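# Place rubber disc under hardness tester gauge foot

## Task

Set the grey rubber disc onto the round table of the hardness tester so that the gauge's foot is resting on the disc, then release the disc.

## Robot and tools

Robot: two arms, left_arm and right_arm, each ending in a parallel two-finger gripper. The fingers point along the gripper's own +z axis and close along its y axis. The reported hand point sits between the finger pads, roughly 1 cm behind the tips. Each arm has a wrist camera: cam_left_wrist and cam_right_wrist, both 616x616 fisheye images, sent in that order.

Scene frame: origin on the table surface midway between the arms, +z up, +x outward across the table, left_arm on the +y side. The arm names do not tell you which side of an image something is on. Each result has a state line, left_arm: ... | right_arm: ..., giving end_effector_position in metres and end_effector_quat_wxyz in this frame. Printed positions can be a little wrong, more so when an arm reaches far.

The 14-number row (used by execute_actions and move): numbers 1-7 belong to left_arm as dx, dy, dz, rx, ry, rz, opening; numbers 8-14 are the same seven for right_arm. Always give all 14, each in [-1, 1], even if one arm should not move. dx..rz are an offset, not a pose: they are expressed in that gripper's own axes and counted from the gripper's pose in the most recent result that showed it (before any such result, or for a second call within one reply, from where the robot stands when the action begins). 1.0 equals 0.6 m of travel or 180 degrees; rx, ry, rz form one rotation vector. Every row in a list is measured from that same base pose, not from the row before. Opening is absolute: +1 fully open (0.094 m), -1 closed.

execute_actions, argument actions (a list with at most one item) and optional pictures (boolean). An empty list just reports the state. An item with rows (1 to 15 rows) and steps (up to 15, default 15) runs that many control steps of 1/30 s each, repeating the last row if rows run out. An item with only steps (up to 300) is a wait counted from the previous result. A refused call does nothing.

move, arguments target (one 14-number row, offsets as above) and speed (m/s, 0.002 to 0.5, default 0.25; rotation capped at twice that in rad/s). Both grippers travel straight toward their targets and arrive together, over 0.5 to 10 s; longer paths are cut off at 10 s. Openings are sent at the start. Paths do not avoid obstacles or the other arm. Result adds a move: line with the ending (done, off_target, moving, held, fault) and any limits: paced means the sent pose was clipped, held means a safety check stopped some steps (the arm may then jump faster than speed). Distances from each target are also given. A faster move, or a target set further past a contact, hits or presses harder.

wait, argument seconds (0 to 10): lets the simulation run, no new command.

zoom_image, arguments camera (cam_left_wrist or cam_right_wrist) and region [x0, y0, x1, y1] in pixels, top-left origin, at most 504x504: a finer look at part of the latest image.

Only call once the disc is in place and released.

Control behaviour: each step, the commanded pose is clipped to within 70 mm and 16 degrees of the measured pose, then reached by damped inverse kinematics, favouring position over orientation. A long move may need several actions; after an action the arm only continues to its last clipped pose. Arms often stop a centimetre or more short, usually low. Zero offsets are not a pause; they pull the arm back to its base pose, and repeated zeros can let it droop. To hold an arm still, send in a reply's first call the offset back to where it should be (aim a bit higher if it sags) and zeros afterward, with its proper opening. The simulation keeps running while you think. Results without pending steps show a Hand target line. HELD marks steps not sent; a pose unreachable line names an arm whose command was altered by the clearance check.

Gripping: grip_measured uses the same scale as opening (the last Joint positions value is metres). Readings may be off by about 1 mm per gripper. To hold, command roughly 0.03 below grip_measured; less gives a lighter grip. Pad force tops out near 50-62 N, less on very thin parts.

Joint ranges (rad): waist -2.618 to 3.054, shoulder 0 to 3.142, elbow 0 to 3.142, wrist pitch and yaw -1.571 to 1.571, wrist roll -2.094 to 2.094.

Heat: a loaded motor warms up; MOTOR HOT appears from 75 °C, the arm is halted 10 s at 90 °C, and at 100 °C it goes limp and drops. Avoid long holds.

Avoid: dropping the disc, knocking anything off the table (fails the task), hard collisions or pushing the arms into each other, slamming into the tester. Expect occasional external tugs on held parts or pushes on loose ones. Move smoothly and efficiently.

Each tool is called after ">>>" as name(argument=value, ...), one argument or row to a line, values as JSON.

## Session

>>> execute_actions(
  actions=[],
)

Scene clock: 0.00 s of 5400.00 s.
left_arm: end_effector_position=(+0.3786, +0.3228, +0.1400) grip_measured=+1.000 end_effector_quat_wxyz=(+0.470, -0.530, +0.630, +0.318) | right_arm: end_effector_position=(+0.3000, -0.5184, +0.1334) grip_measured=+1.000 end_effector_quat_wxyz=(+0.143, +0.885, +0.334, +0.290)
Joint positions: left_arm=[-0.362  2.141  1.627 -1.21  -1.202 -1.838  0.094] | right_arm=[-0.999  1.368  0.964 -0.668 -0.451  1.648  0.094]
Joint velocities: left_arm=[-0.017 -0.007  0.002 -0.007 -0.066  0.022  0.   ] | right_arm=[ 0.007 -0.007  0.012  0.007 -0.051 -0.007  0.   ]
Hand target (left_arm): +0.380, +0.324, +0.151; +0.481, -0.530, +0.624, +0.315
Hand target (right_arm): +0.303, -0.521, +0.142; +0.156, +0.880, +0.337, +0.295

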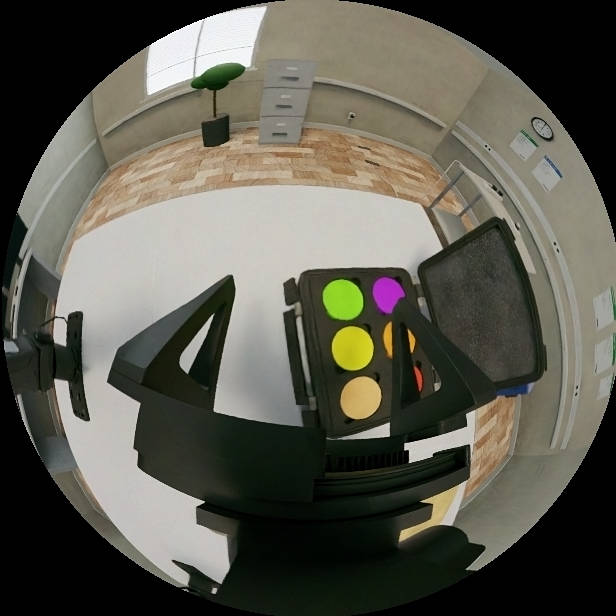

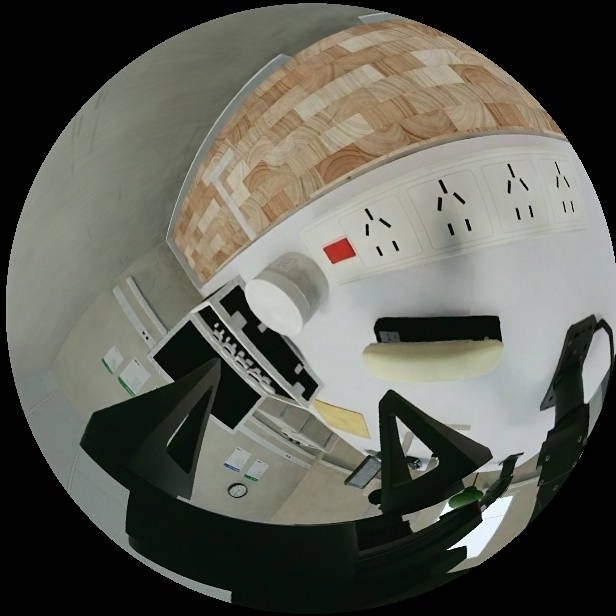

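>>> move(
  target=[-0.3115,0.084,-0.1927,0.3116,0.2039,0.3012,1, 0.396,-0.105,-0.307,0.0418,0.0423,-0.7633,1],
  speed=0.2,
)

Scene clock: 22.47 s of 5400.00 s.
left_arm: end_effector_position=(+0.3037, +0.2996, +0.3410) grip_measured=+1.000 end_effector_quat_wxyz=(+0.262, -0.008, +0.965, +0.001) | right_arm: end_effector_position=(+0.2982, -0.3047, +0.3477) grip_measured=+1.000 end_effector_quat_wxyz=(+0.286, +0.013, +0.958, +0.014)
Joint positions: left_arm=[-0.003  1.626  2.143 -1.557  0.006  0.006  0.094] | right_arm=[-0.074  1.315  1.877 -1.552  0.     0.061  0.094]
Joint velocities: left_arm=[-0.002 -0.002 -0.002  0.007 -0.022  0.037  0.   ] | right_arm=[ 0.002  0.007 -0.002  0.095  0.022 -0.022  0.   ]
Hand target (left_arm): +0.303, +0.300, +0.349; +0.273, -0.005, +0.962, -0.002
Hand target (right_arm): +0.300, -0.303, +0.354; +0.294, +0.003, +0.956, +0.009
Off the commanded pose (left_arm): 0.010 m, 1 deg.
Off the commanded pose (right_arm): 0.005 m, 4 deg.
joint sent to its limit (left arm) — the command would take joint 4 (wrist pitch) past its lower limit, so that joint was sent only as far as its limit.
joint sent to its limit (right arm) — the command would take joint 4 (wrist pitch) past its lower limit, so that joint was sent only as far as its limit.
After step 90, 12.97 s passed at rest.
move: off_target (right_arm)

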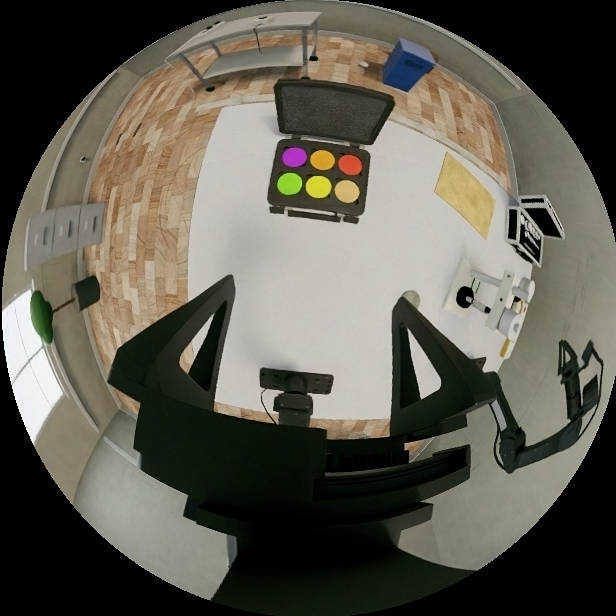

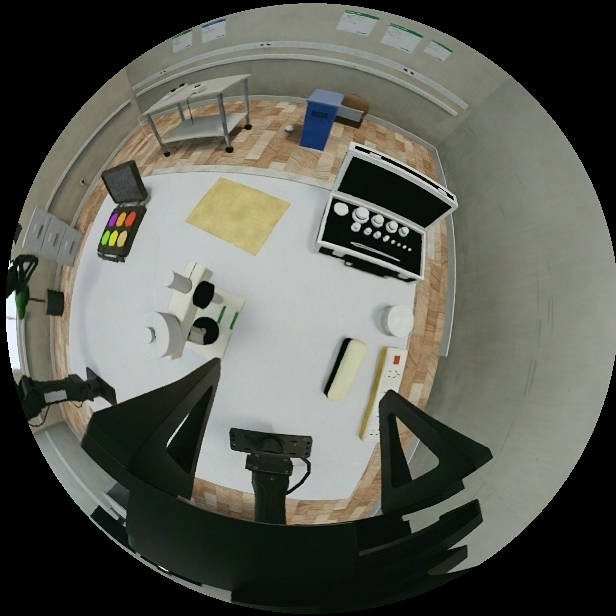

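>>> zoom_image(
  camera="cam_right_wrist",
  region=[100, 230, 300, 400],
)

>>> zoom_image(
  camera="cam_left_wrist",
  region=[380, 230, 580, 400],
)

Region (100, 230, 300, 400) of cam_right_wrist's 616x616 image, scaled by 2.520, with more detail than that image has; it fills the top 428 rows of this view, and the rest is white.

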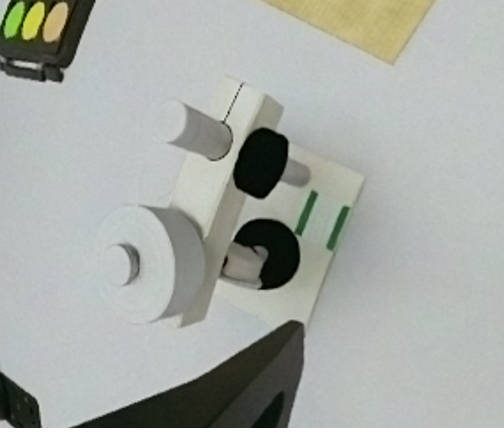

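Region (380, 230, 580, 400) of cam_left_wrist's 616x616 image, scaled by 2.520, with more detail than that image has; it fills the top 428 rows of this view, and the rest is white.

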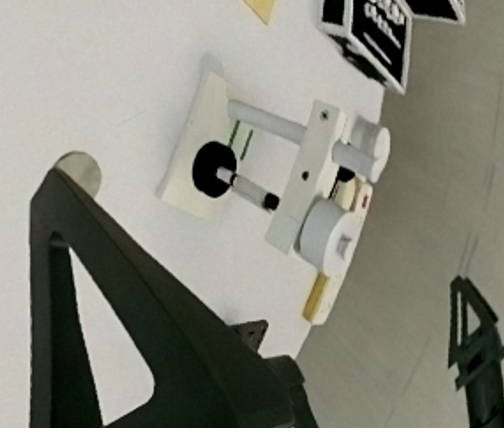

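>>> move(
  target=[0.417,-0.328,0.126,0.2313,-0.3123,0.1332,1, -0.005,0,-0.008,0,0,0,1],
  speed=0.2,
)

Scene clock: 49.33 s of 5400.00 s.
left_arm: end_effector_position=(+0.1271, +0.1023, +0.1465) grip_measured=+1.000 end_effector_quat_wxyz=(+0.608, +0.291, +0.690, -0.265) | right_arm: end_effector_position=(+0.2982, -0.3049, +0.3477) grip_measured=+1.000 end_effector_quat_wxyz=(+0.286, +0.012, +0.958, +0.013)
Joint positions: left_arm=[-0.974  0.067 -0.013 -0.042 -0.135 -0.028  0.094] | right_arm=[-0.074  1.315  1.877 -1.552  0.001  0.06   0.094]
Joint velocities: left_arm=[-0.027  0.002  0.022 -0.007 -0.095  0.051  0.   ] | right_arm=[-0.017 -0.002 -0.007 -0.007  0.022 -0.081  0.   ]
Hand target (left_arm): +0.128, +0.102, +0.145; +0.610, +0.292, +0.689, -0.259
Hand target (right_arm): +0.298, -0.305, +0.353; +0.293, +0.013, +0.956, +0.014
Off the commanded pose (left_arm): 0.005 m, 7 deg.
Off the commanded pose (right_arm): 0.006 m, 0 deg.
joint sent to its limit (left arm) — the command would take joint 3 (elbow) past its lower limit, so that joint was sent only as far as its limit.
joint sent to its limit (right arm) — the command would take joint 4 (wrist pitch) past its lower limit, so that joint was sent only as far as its limit.
After step 90, 20.00 s passed at rest.
move: off_target (left_arm)

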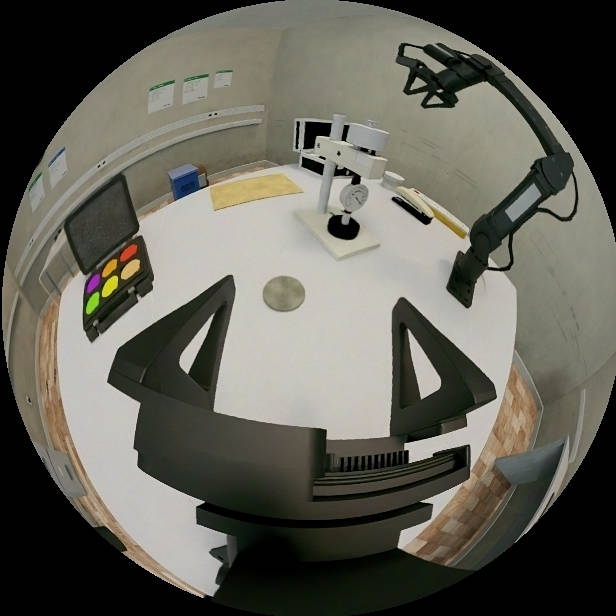

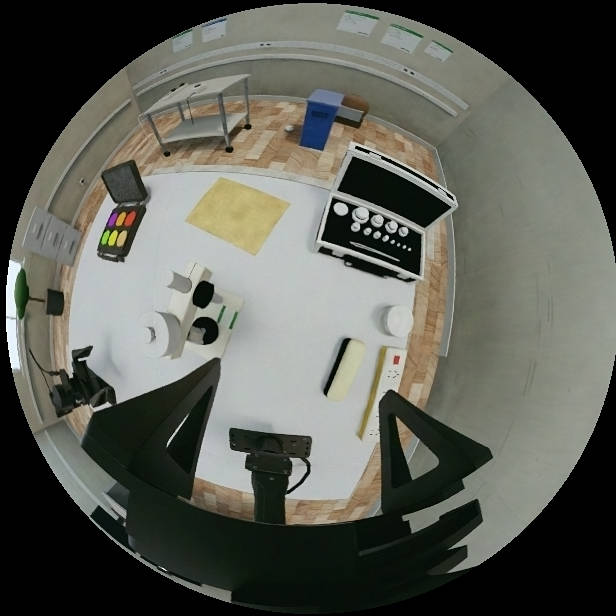

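>>> zoom_image(
  camera="cam_left_wrist",
  region=[250, 100, 430, 320],
)

Region (250, 100, 430, 320) of cam_left_wrist's 616x616 image, scaled by 2.291, with more detail than that image has; it fills the left 412 columns of this view, and the rest is white.

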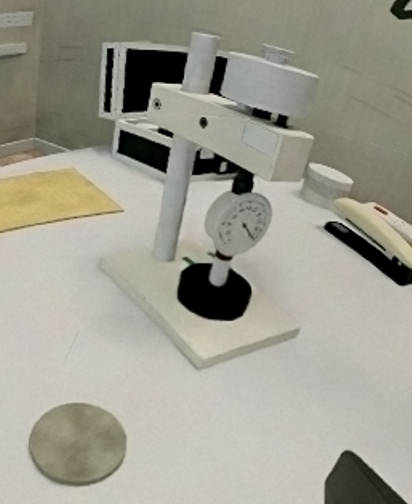

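>>> move(
  target=[0.140,0.0647,0.175,0,0.128,0,1, 0.263,0.248,0.042,-0.1705,-0.1923,-0.1475,1],
  speed=0.15,
)

Scene clock: 81.17 s of 5400.00 s.
left_arm: end_effector_position=(+0.2081, +0.0695, +0.0436) grip_measured=+1.000 end_effector_quat_wxyz=(+0.445, +0.335, +0.807, -0.196) | right_arm: end_effector_position=(+0.1790, -0.1511, +0.2401) grip_measured=+1.000 end_effector_quat_wxyz=(+0.525, -0.279, +0.781, +0.192)
Joint positions: left_arm=[-0.698  1.393  0.214  0.62   0.116  0.051  0.094] | right_arm=[ 1.14   0.384  0.637 -0.696  0.51   0.236  0.094]
Joint velocities: left_arm=[-0.007  0.012 -0.002  0.022  0.037 -0.007  0.   ] | right_arm=[ 0.012 -0.002 -0.007  0.081  0.037  0.007  0.   ]
Hand target (left_arm): +0.216, +0.064, +0.053; +0.458, +0.336, +0.798, -0.200
Hand target (right_arm): +0.179, -0.152, +0.247; +0.536, -0.266, +0.774, +0.205
Off the commanded pose (left_arm): 0.016 m, 2 deg.
Off the commanded pose (right_arm): 0.006 m, 2 deg.
After step 90, 25.07 s passed at rest.
move: off_target (left_arm)

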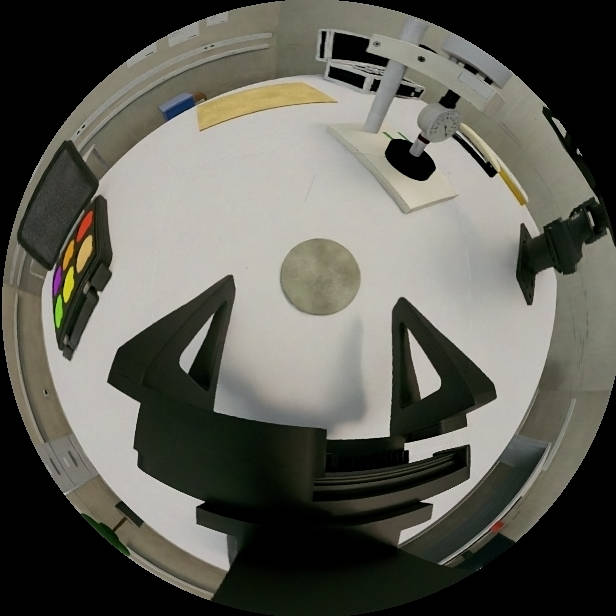

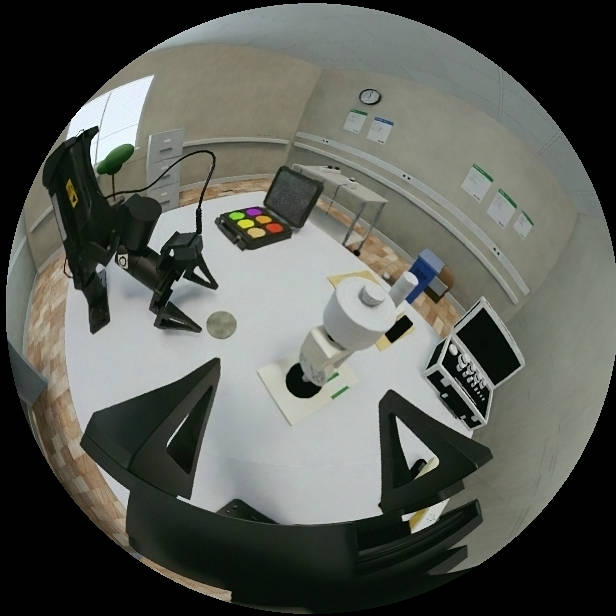

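>>> move(
  target=[0.0065,-0.005,0.059,0,0,0,1, -0.01,-0.05,-0.004,0,0,0,1],
  speed=0.05,
)

Scene clock: 95.23 s of 5400.00 s.
left_arm: end_effector_position=(+0.2172, +0.0554, +0.0147) grip_measured=+1.000 end_effector_quat_wxyz=(+0.432, +0.339, +0.813, -0.192) | right_arm: end_effector_position=(+0.2006, -0.1718, +0.2343) grip_measured=+1.000 end_effector_quat_wxyz=(+0.512, -0.283, +0.791, +0.181)
Joint positions: left_arm=[-0.722  1.639  0.255  0.794  0.099  0.043  0.094] | right_arm=[ 0.653  0.366  0.637 -0.695  0.071  0.028  0.094]
Joint velocities: left_arm=[ 0.002 -0.002  0.002  0.037 -0.081  0.037  0.   ] | right_arm=[-0.007  0.002 -0.007  0.022 -0.007 -0.066  0.   ]
Hand target (left_arm): +0.225, +0.048, +0.023; +0.445, +0.335, +0.807, -0.196
Hand target (right_arm): +0.198, -0.174, +0.247; +0.528, -0.281, +0.779, +0.188
Off the commanded pose (left_arm): 0.014 m, 2 deg.
Off the commanded pose (right_arm): 0.012 m, 2 deg.
After step 90, 9.63 s passed at rest.
move: off_target (left_arm, right_arm)

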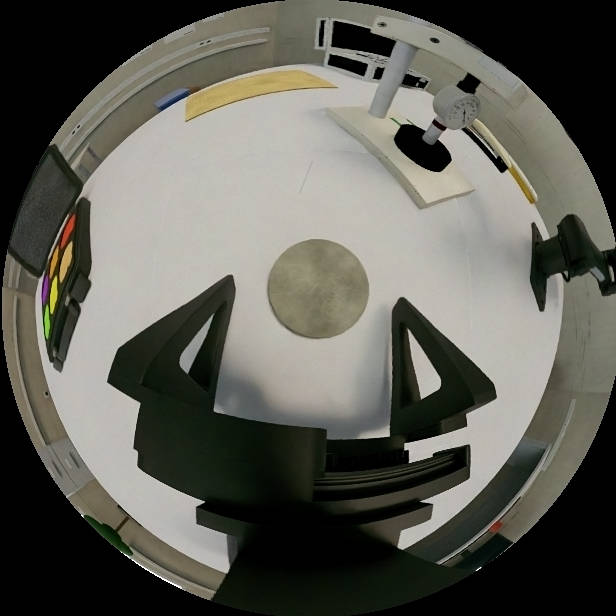

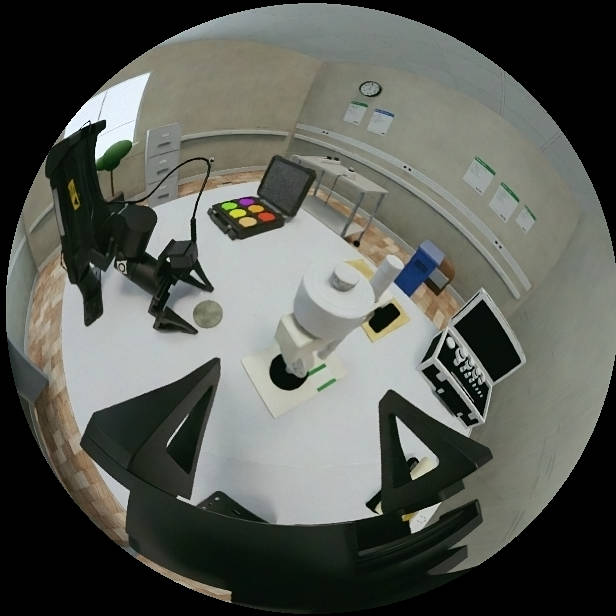

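>>> move(
  target=[-0.0295,0,0.0265,0,-0.01,0,1, -0.0457,0,0.0525,0,-0.015,0,1],
  speed=0.04,
)

Scene clock: 113.93 s of 5400.00 s.
left_arm: end_effector_position=(+0.2265, +0.0477, +0.0130) grip_measured=+1.000 end_effector_quat_wxyz=(+0.432, +0.339, +0.813, -0.192) | right_arm: end_effector_position=(+0.2270, -0.1483, +0.2462) grip_measured=+1.000 end_effector_quat_wxyz=(+0.529, -0.278, +0.779, +0.188)
Joint positions: left_arm=[-0.722  1.689  0.301  0.799  0.099  0.043  0.094] | right_arm=[ 0.64   0.507  0.637 -0.509  0.06   0.023  0.094]
Joint velocities: left_arm=[-0.012 -0.007 -0.007 -0.051  0.022  0.007  0.   ] | right_arm=[ 0.002 -0.012  0.002 -0.066 -0.037  0.037  0.   ]
Hand target (left_arm): +0.233, +0.039, +0.021; +0.444, +0.336, +0.806, -0.198
Hand target (right_arm): +0.231, -0.146, +0.246; +0.530, -0.279, +0.778, +0.187
Off the commanded pose (left_arm): 0.013 m, 2 deg.
Off the commanded pose (right_arm): 0.005 m, 0 deg.
After step 90, 14.20 s passed at rest.
move: off_target (left_arm)

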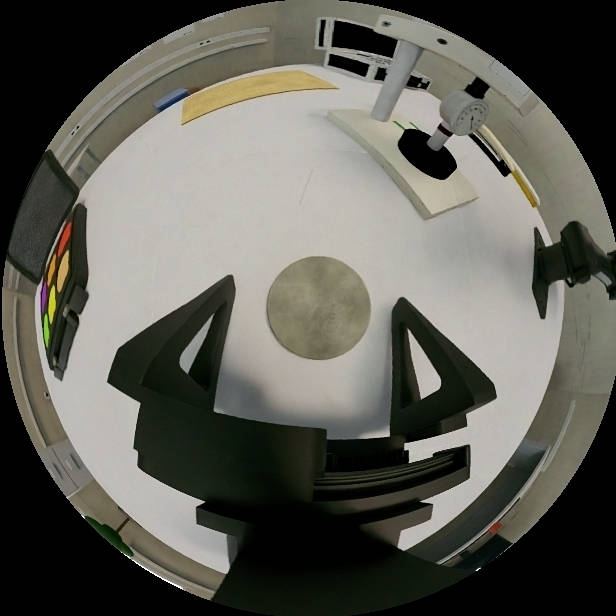

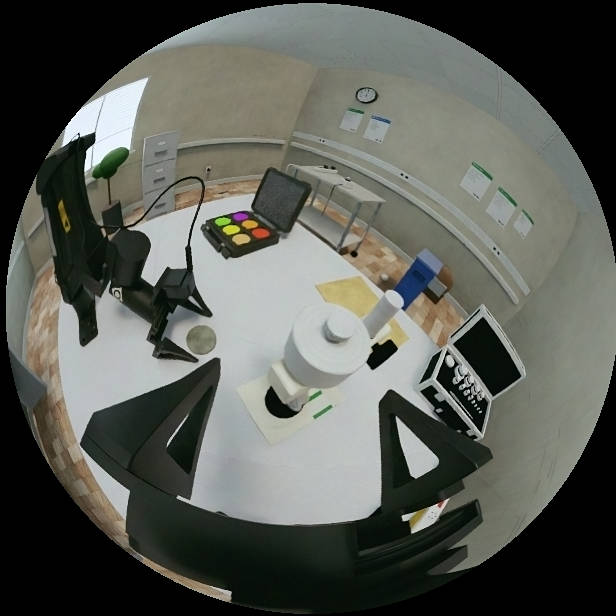

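>>> move(
  target=[-0.018,-0.002,0.01,0,-0.01,0,0.08, 0.051,-0.02,0.015,0,0,0,1],
  speed=0.04,
)

Scene clock: 121.33 s of 5400.00 s.
left_arm: end_effector_position=(+0.2277, +0.0467, +0.0131) grip_measured=+0.213 end_effector_quat_wxyz=(+0.435, +0.339, +0.812, -0.193) | right_arm: end_effector_position=(+0.2322, -0.1601, +0.2033) grip_measured=+1.000 end_effector_quat_wxyz=(+0.509, -0.279, +0.794, +0.179)
Joint positions: left_arm=[-0.722  1.7    0.301  0.818  0.099  0.043  0.057] | right_arm=[ 0.517  0.462  0.505 -0.473 -0.045 -0.02   0.094]
Joint velocities: left_arm=[-0.007 -0.012 -0.012  0.022 -0.037  0.022  0.   ] | right_arm=[-0.007 -0.002 -0.012  0.007 -0.051 -0.037  0.   ]
Hand target (left_arm): +0.233, +0.039, +0.019; +0.445, +0.336, +0.806, -0.198
Hand target (right_arm): +0.232, -0.160, +0.214; +0.529, -0.279, +0.780, +0.186
Off the commanded pose (left_arm): 0.011 m, 1 deg.
Off the commanded pose (right_arm): 0.011 m, 3 deg.
After step 90, 3.27 s passed at rest.
move: off_target (left_arm, right_arm)

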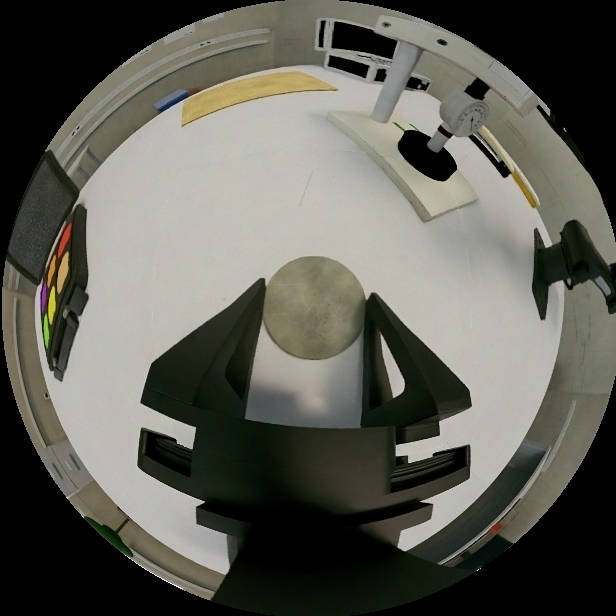

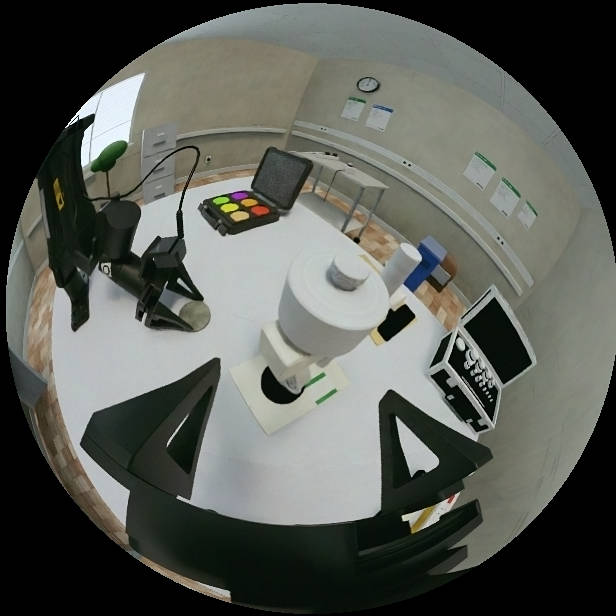

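>>> move(
  target=[-0.063,0,-0.025,0,-0.005,0,0.17, -0.033,-0.0167,0.049,0,-0.015,0,1],
  speed=0.04,
)

Scene clock: 138.60 s of 5400.00 s.
left_arm: end_effector_position=(+0.2254, +0.0486, +0.0342) grip_measured=+0.213 end_effector_quat_wxyz=(+0.421, +0.341, +0.819, -0.189) | right_arm: end_effector_position=(+0.2620, -0.1466, +0.2111) grip_measured=+1.000 end_effector_quat_wxyz=(+0.528, -0.273, +0.782, +0.186)
Joint positions: left_arm=[-0.722  1.533  0.343  0.574  0.099  0.043  0.057] | right_arm=[ 0.464  0.609  0.505 -0.28  -0.094 -0.035  0.094]
Joint velocities: left_arm=[ 0.007 -0.017 -0.017 -0.037 -0.066 -0.007 -0.001] | right_arm=[-0.002  0.007  0.002 -0.125 -0.007 -0.037  0.   ]
Hand target (left_arm): +0.233, +0.041, +0.052; +0.442, +0.337, +0.808, -0.196
Hand target (right_arm): +0.265, -0.146, +0.209; +0.528, -0.275, +0.782, +0.185
Off the commanded pose (left_arm): 0.022 m, 3 deg.
Off the commanded pose (right_arm): 0.004 m, 0 deg.
After step 90, 12.73 s passed at rest.
move: off_target (left_arm)

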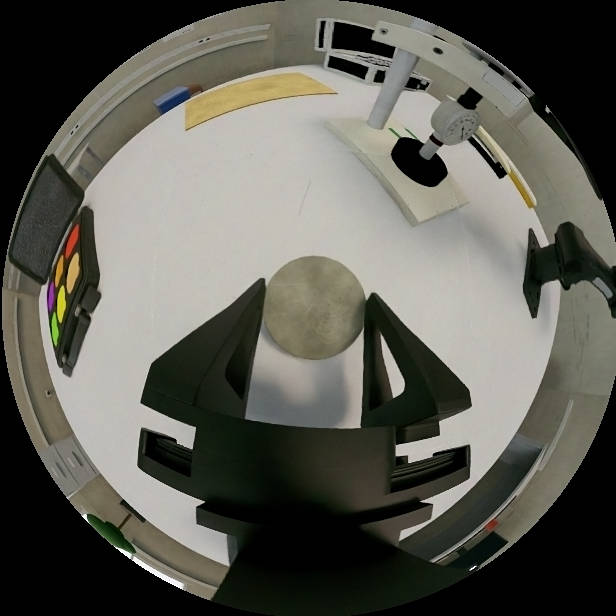

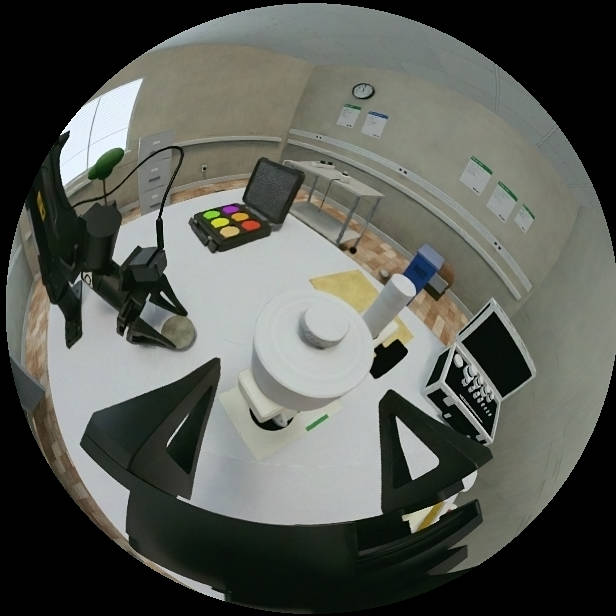

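>>> move(
  target=[-0.0998,-0.056,0.0577,0.127,-0.019,0.089,0.17, -0.003,-0.005,0.0525,0,0,0,1],
  speed=0.05,
)

Scene clock: 157.53 s of 5400.00 s.
left_arm: end_effector_position=(+0.2383, -0.0158, +0.0554) grip_measured=+0.213 end_effector_quat_wxyz=(+0.380, +0.518, +0.709, -0.291) | right_arm: end_effector_position=(+0.2848, -0.1318, +0.2048) grip_measured=+1.000 end_effector_quat_wxyz=(+0.529, -0.273, +0.782, +0.186)
Joint positions: left_arm=[-0.637  1.719  0.667  0.363  0.553  0.386  0.057] | right_arm=[ 0.464  0.757  0.505 -0.13  -0.094 -0.035  0.094]
Joint velocities: left_arm=[ 0.012 -0.042 -0.007 -0.007  0.037 -0.022 -0.001] | right_arm=[-0.002  0.002  0.002 -0.007 -0.007  0.037  0.   ]
Hand target (left_arm): +0.244, -0.020, +0.064; +0.389, +0.522, +0.699, -0.296
Hand target (right_arm): +0.287, -0.130, +0.201; +0.528, -0.273, +0.782, +0.186
Off the commanded pose (left_arm): 0.012 m, 2 deg.
Off the commanded pose (right_arm): 0.005 m, 0 deg.
After step 90, 10.77 s passed at rest.
move: off_target (left_arm)

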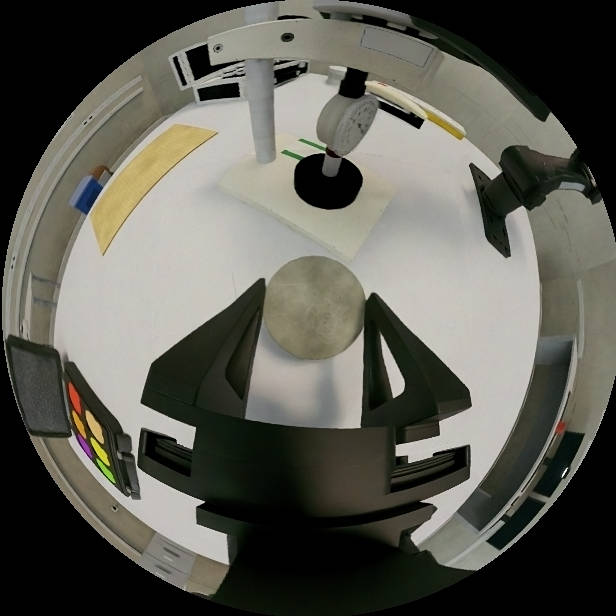

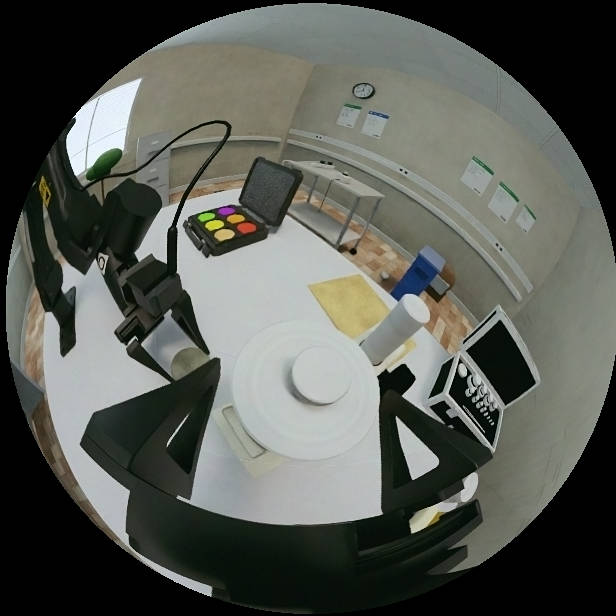

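>>> move(
  target=[-0.018,0.007,0,0,-0.008,0,0.17, 0.0125,-0.005,0.008,0,0,0,1],
  speed=0.03,
)

>>> move(
  target=[-0.018,0.007,0,0,-0.008,0,0.17, 0,0,0,0,0,0,0.3],
  speed=0.03,
)

Scene clock: 164.30 s of 5400.00 s.
left_arm: end_effector_position=(+0.2376, -0.0157, +0.0549) grip_measured=+0.213 end_effector_quat_wxyz=(+0.378, +0.517, +0.710, -0.292) | right_arm: end_effector_position=(+0.2847, -0.1338, +0.1949) grip_measured=+1.000 end_effector_quat_wxyz=(+0.525, -0.272, +0.785, +0.185)
Joint positions: left_arm=[-0.637  1.719  0.667  0.359  0.555  0.384  0.057] | right_arm=[ 0.456  0.757  0.476 -0.112 -0.098 -0.035  0.094]
Joint velocities: left_arm=[-0.007 -0.012 -0.012 -0.022 -0.051 -0.022 -0.001] | right_arm=[-0.002  0.002  0.002 -0.007 -0.037  0.037  0.   ]
Hand target (left_arm): +0.244, -0.020, +0.064; +0.389, +0.514, +0.704, -0.298
Hand target (right_arm): +0.288, -0.133, +0.196; +0.529, -0.273, +0.782, +0.186
Off the commanded pose (left_arm): 0.012 m, 2 deg.
Off the commanded pose (right_arm): 0.004 m, 1 deg.
After step 90, 3.07 s passed at rest.
move: off_target (left_arm)

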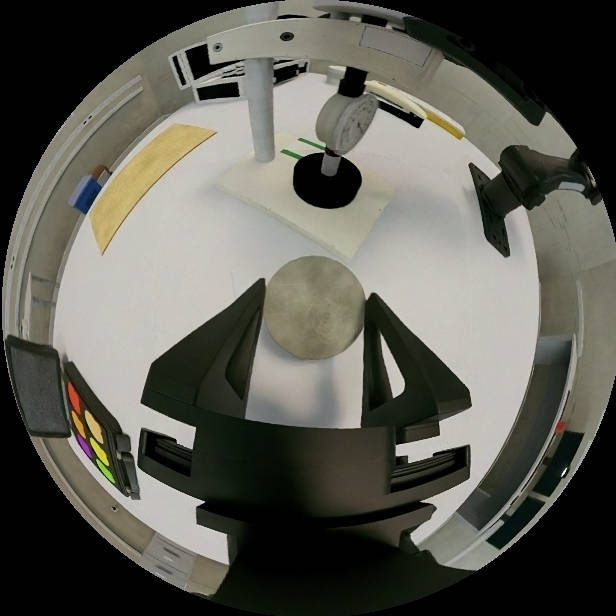

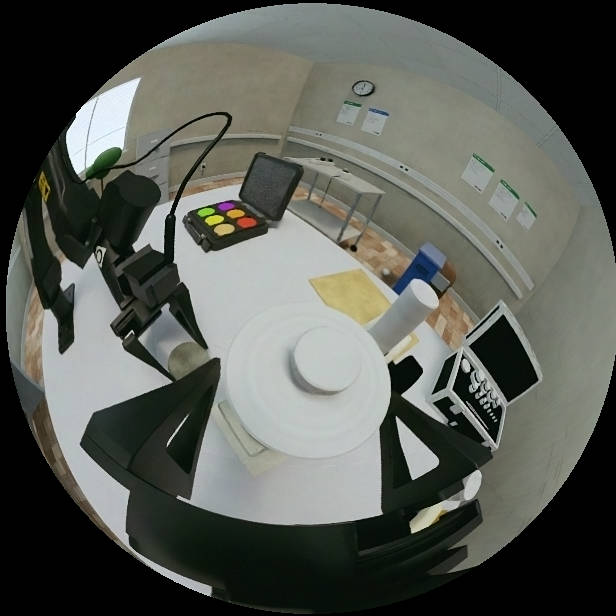

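Scene clock: 165.00 s of 5400.00 s.
left_arm: end_effector_position=(+0.2376, -0.0157, +0.0549) grip_measured=+0.213 end_effector_quat_wxyz=(+0.378, +0.517, +0.710, -0.293) | right_arm: end_effector_position=(+0.2816, -0.1297, +0.1969) grip_measured=+0.302 end_effector_quat_wxyz=(+0.524, -0.273, +0.782, +0.197)
Joint positions: left_arm=[-0.637  1.719  0.667  0.359  0.555  0.382  0.057] | right_arm=[ 0.464  0.753  0.476 -0.109 -0.114 -0.023  0.061]
Joint velocities: left_arm=[-0.007 -0.002  0.002  0.051  0.007 -0.066 -0.001] | right_arm=[-0.002 -0.017  0.012 -0.051  0.037 -0.051 -0.001]
Hand target (left_arm): +0.243, -0.020, +0.064; +0.387, +0.514, +0.705, -0.299
Hand target (right_arm): +0.285, -0.134, +0.195; +0.525, -0.272, +0.785, +0.185
Off the commanded pose (left_arm): 0.012 m, 1 deg.
Off the commanded pose (right_arm): 0.006 m, 1 deg.
move: off_target (left_arm)

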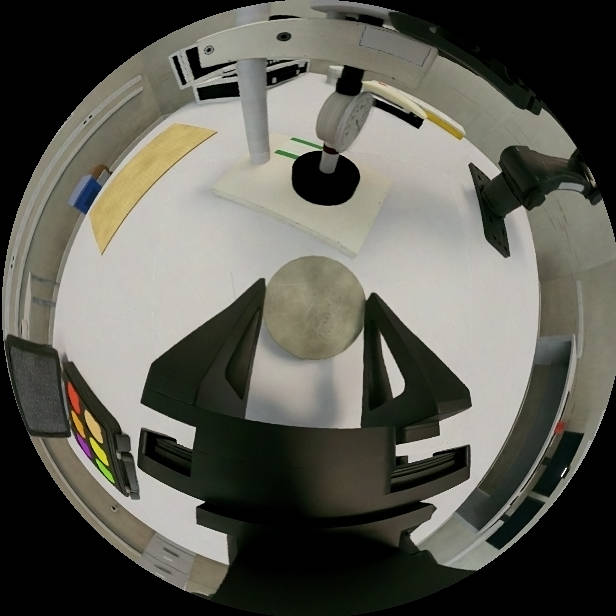

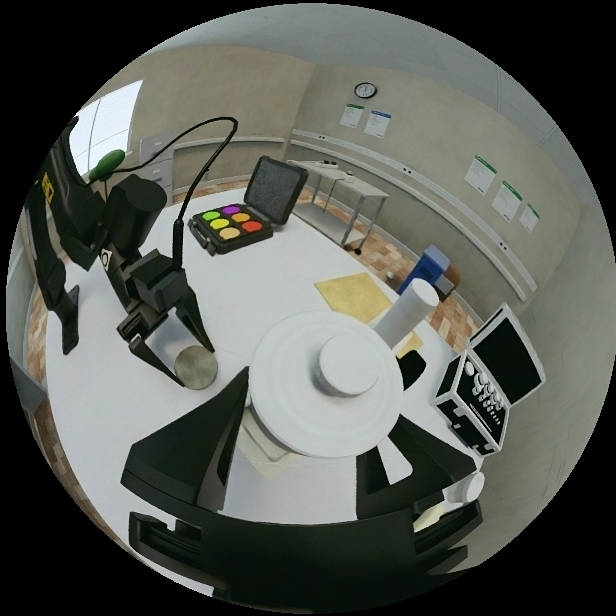

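>>> move(
  target=[-0.018,0.007,0,0,-0.008,0,0.17, 0,0.003,0,0,0,0,0.8],
  speed=0.03,
)

>>> move(
  target=[-0.018,0.007,0,0,-0.008,0,0.17, -0.012,0,0.03,0,0,0,0.8],
  speed=0.03,
)

Scene clock: 169.30 s of 5400.00 s.
left_arm: end_effector_position=(+0.2376, -0.0157, +0.0549) grip_measured=+0.213 end_effector_quat_wxyz=(+0.378, +0.516, +0.711, -0.293) | right_arm: end_effector_position=(+0.2816, -0.1299, +0.1965) grip_measured=+0.798 end_effector_quat_wxyz=(+0.523, -0.273, +0.783, +0.196)
Joint positions: left_arm=[-0.637  1.719  0.667  0.359  0.555  0.38   0.057] | right_arm=[ 0.464  0.753  0.476 -0.11  -0.112 -0.023  0.084]
Joint velocities: left_arm=[-0.007  0.007  0.002 -0.066 -0.037  0.081 -0.   ] | right_arm=[-0.022 -0.002 -0.007 -0.022 -0.051 -0.037 -0.001]
Hand target (left_arm): +0.243, -0.020, +0.064; +0.387, +0.513, +0.706, -0.299
Hand target (right_arm): +0.280, -0.128, +0.197; +0.524, -0.273, +0.782, +0.197
Off the commanded pose (left_arm): 0.012 m, 1 deg.
Off the commanded pose (right_arm): 0.002 m, 0 deg.
After step 90, 0.60 s passed at rest.
move: off_target (left_arm)

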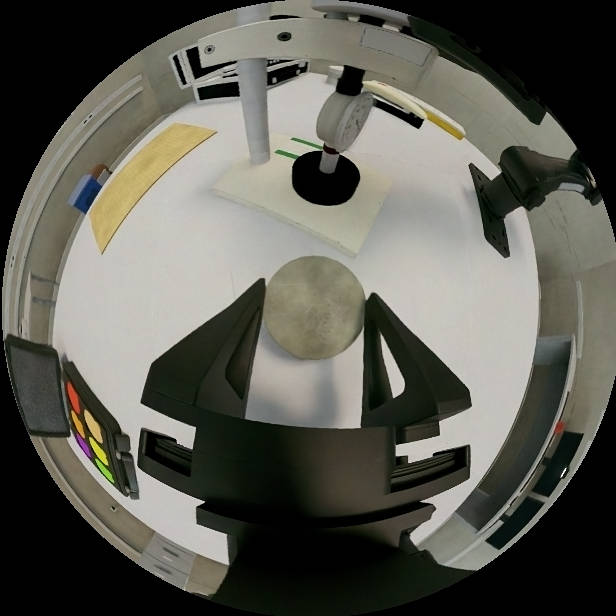

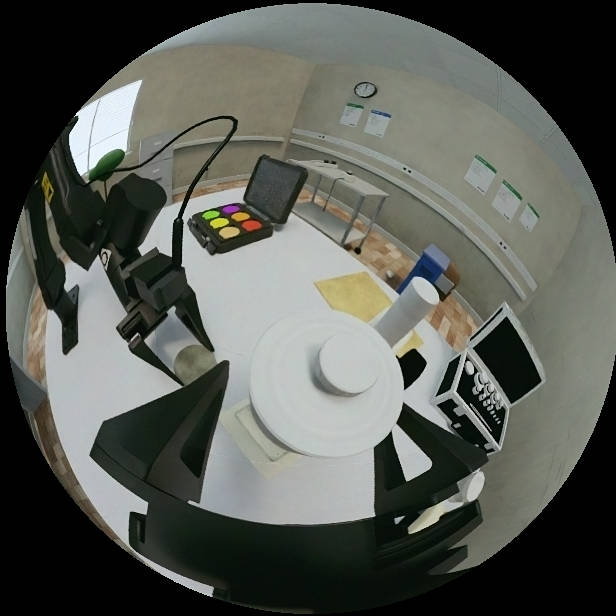

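Scene clock: 170.20 s of 5400.00 s.
left_arm: end_effector_position=(+0.2376, -0.0157, +0.0549) grip_measured=+0.213 end_effector_quat_wxyz=(+0.377, +0.515, +0.711, -0.293) | right_arm: end_effector_position=(+0.2915, -0.1242, +0.1820) grip_measured=+0.798 end_effector_quat_wxyz=(+0.509, -0.275, +0.793, +0.191)
Joint positions: left_arm=[-0.637  1.719  0.667  0.359  0.555  0.378  0.057] | right_arm=[ 0.464  0.842  0.476 -0.059 -0.109 -0.023  0.084]
Joint velocities: left_arm=[ 0.007 -0.007 -0.007 -0.022 -0.022 -0.022  0.   ] | right_arm=[-0.007 -0.002  0.002  0.007  0.022 -0.007  0.   ]
Hand target (left_arm): +0.243, -0.020, +0.064; +0.386, +0.512, +0.706, -0.300
Hand target (right_arm): +0.296, -0.118, +0.196; +0.523, -0.273, +0.783, +0.196
Off the commanded pose (left_arm): 0.012 m, 1 deg.
Off the commanded pose (right_arm): 0.017 m, 2 deg.
move: off_target (left_arm, right_arm)

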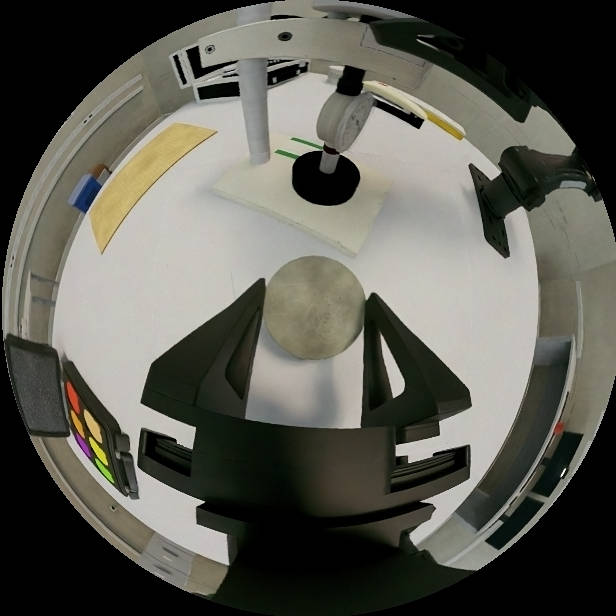

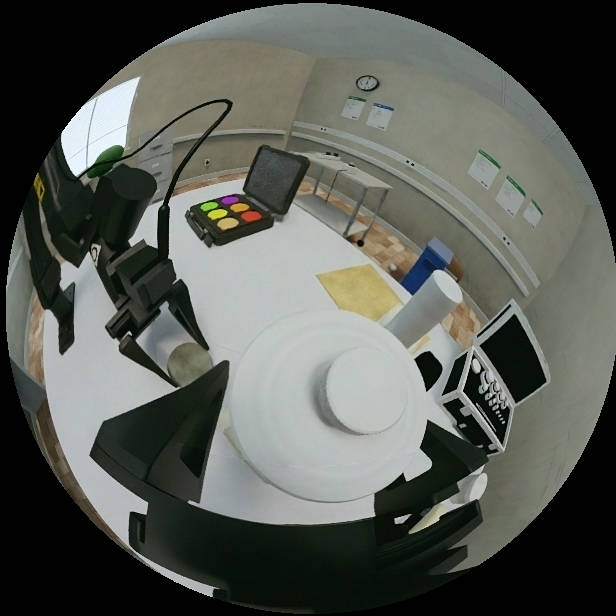

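>>> move(
  target=[-0.211,0.007,-0.1955,0,-0.008,0,0.17, -0.026,0,-0.085,0,-0.015,0,1],
  speed=0.08,
)

Scene clock: 179.87 s of 5400.00 s.
left_arm: end_effector_position=(+0.2358, +0.0150, +0.2016) grip_measured=+0.213 end_effector_quat_wxyz=(+0.364, +0.506, +0.723, -0.297) | right_arm: end_effector_position=(+0.2611, -0.1488, +0.1948) grip_measured=+1.000 end_effector_quat_wxyz=(+0.503, -0.271, +0.798, +0.192)
Joint positions: left_arm=[-0.549  1.376  1.024 -0.404  0.617  0.426  0.057] | right_arm=[ 0.43   0.626  0.491 -0.303 -0.139 -0.027  0.094]
Joint velocities: left_arm=[-0.002 -0.012  0.012 -0.037  0.007  0.051  0.001] | right_arm=[-0.007 -0.002 -0.002 -0.007  0.051 -0.022  0.   ]
Hand target (left_arm): +0.237, +0.014, +0.223; +0.386, +0.511, +0.707, -0.300
Hand target (right_arm): +0.261, -0.150, +0.217; +0.527, -0.270, +0.781, +0.197
Off the commanded pose (left_arm): 0.023 m, 3 deg.
Off the commanded pose (right_arm): 0.022 m, 3 deg.
After step 90, 3.93 s passed at rest.
move: off_target (left_arm, right_arm)

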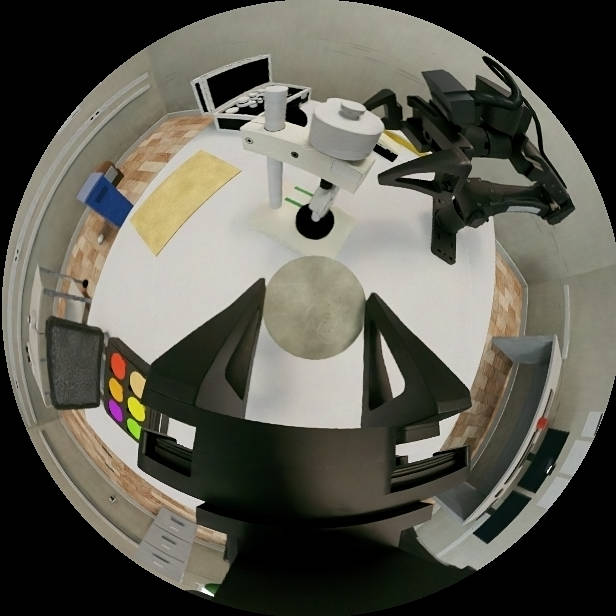

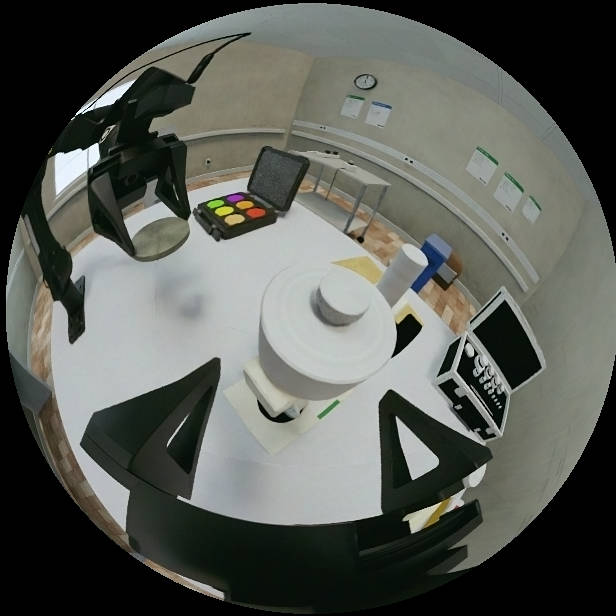

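>>> zoom_image(
  camera="cam_left_wrist",
  region=[230, 50, 530, 270],
)

Region (230, 50, 530, 270) of cam_left_wrist's 616x616 image, scaled by 1.680, with more detail than that image has; it fills the top 370 rows of this view, and the rest is white.

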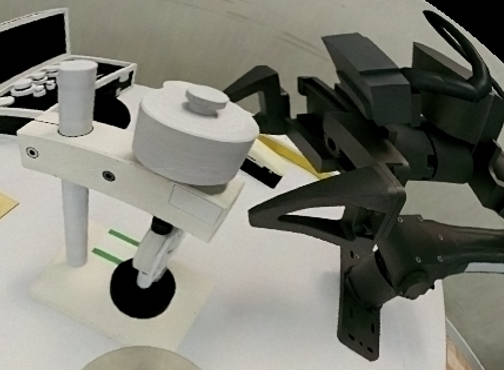

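>>> move(
  target=[-0.03,0,-0.02,0,-0.015,0,0.17, -0.141,0,-0.014,0,0.072,0,1],
  speed=0.06,
)

Scene clock: 193.00 s of 5400.00 s.
left_arm: end_effector_position=(+0.2356, +0.0158, +0.2018) grip_measured=+0.213 end_effector_quat_wxyz=(+0.361, +0.501, +0.726, -0.301) | right_arm: end_effector_position=(+0.2831, -0.1362, +0.2655) grip_measured=+1.000 end_effector_quat_wxyz=(+0.403, -0.284, +0.855, +0.161)
Joint positions: left_arm=[-0.544  1.376  1.024 -0.407  0.625  0.415  0.057] | right_arm=[ 0.441  0.99   1.079 -0.769 -0.118 -0.036  0.094]
Joint velocities: left_arm=[-0.032 -0.002 -0.007  0.022 -0.007  0.007  0.   ] | right_arm=[-0.012 -0.002 -0.007 -0.022 -0.051  0.037  0.   ]
Hand target (left_arm): +0.237, +0.015, +0.223; +0.381, +0.500, +0.714, -0.309
Hand target (right_arm): +0.285, -0.132, +0.274; +0.410, -0.291, +0.850, +0.160
Off the commanded pose (left_arm): 0.021 m, 3 deg.
Off the commanded pose (right_arm): 0.010 m, 1 deg.
After step 90, 7.70 s passed at rest.
move: off_target (left_arm)

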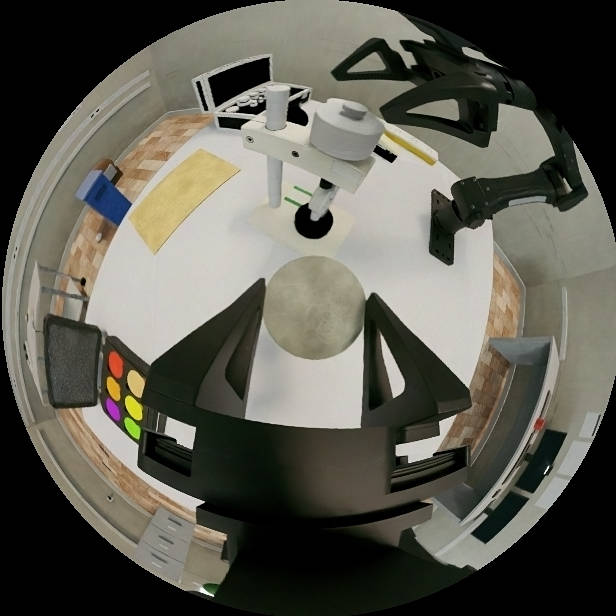

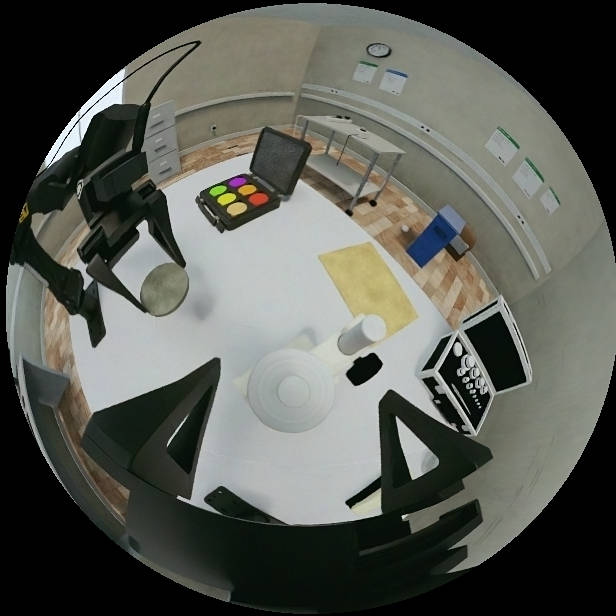

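>>> move(
  target=[-0.03,0,-0.02,0,-0.015,0,0.17, 0.0287,0,0.0228,0,0,0,0.3],
  speed=0.03,
)

Scene clock: 198.97 s of 5400.00 s.
left_arm: end_effector_position=(+0.2359, +0.0169, +0.2018) grip_measured=+0.213 end_effector_quat_wxyz=(+0.358, +0.496, +0.730, -0.305) | right_arm: end_effector_position=(+0.2870, -0.1338, +0.2422) grip_measured=+0.302 end_effector_quat_wxyz=(+0.398, -0.285, +0.857, +0.160)
Joint positions: left_arm=[-0.539  1.376  1.024 -0.409  0.632  0.404  0.057] | right_arm=[ 0.441  0.99   0.991 -0.692 -0.118 -0.036  0.061]
Joint velocities: left_arm=[-0.022 -0.002 -0.007  0.037  0.022 -0.095 -0.   ] | right_arm=[ 0.002  0.002 -0.012  0.007  0.037 -0.066  0.001]
Hand target (left_arm): +0.237, +0.016, +0.223; +0.378, +0.494, +0.718, -0.313
Hand target (right_arm): +0.282, -0.136, +0.243; +0.402, -0.285, +0.855, +0.161
Off the commanded pose (left_arm): 0.022 m, 3 deg.
Off the commanded pose (right_arm): 0.005 m, 1 deg.
After step 90, 1.90 s passed at rest.
move: off_target (left_arm)

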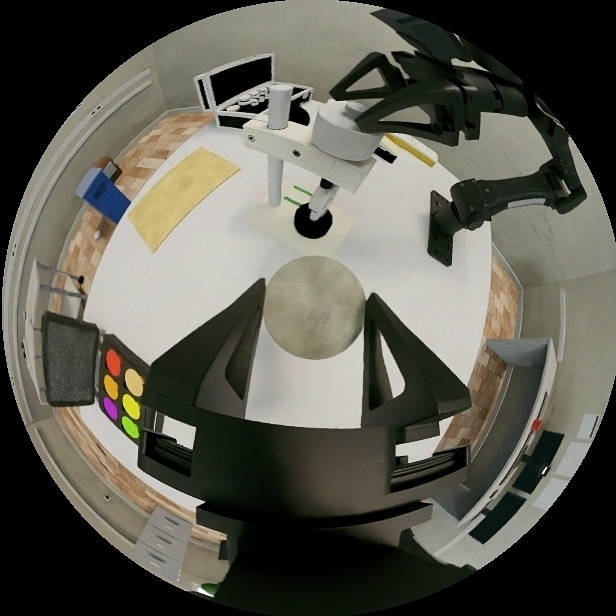

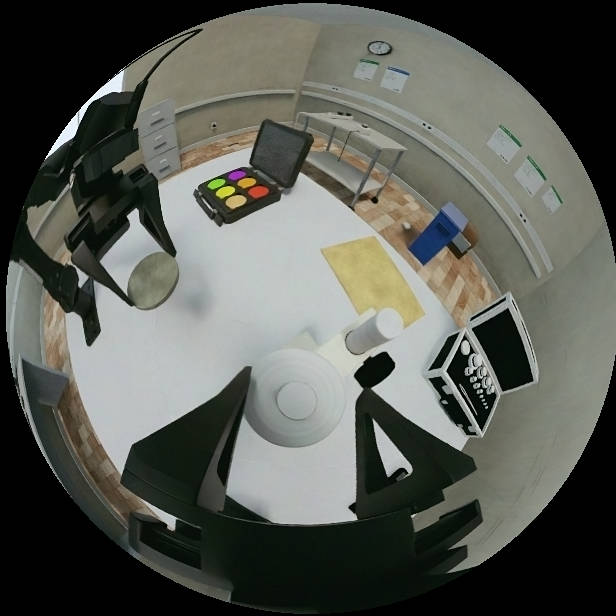

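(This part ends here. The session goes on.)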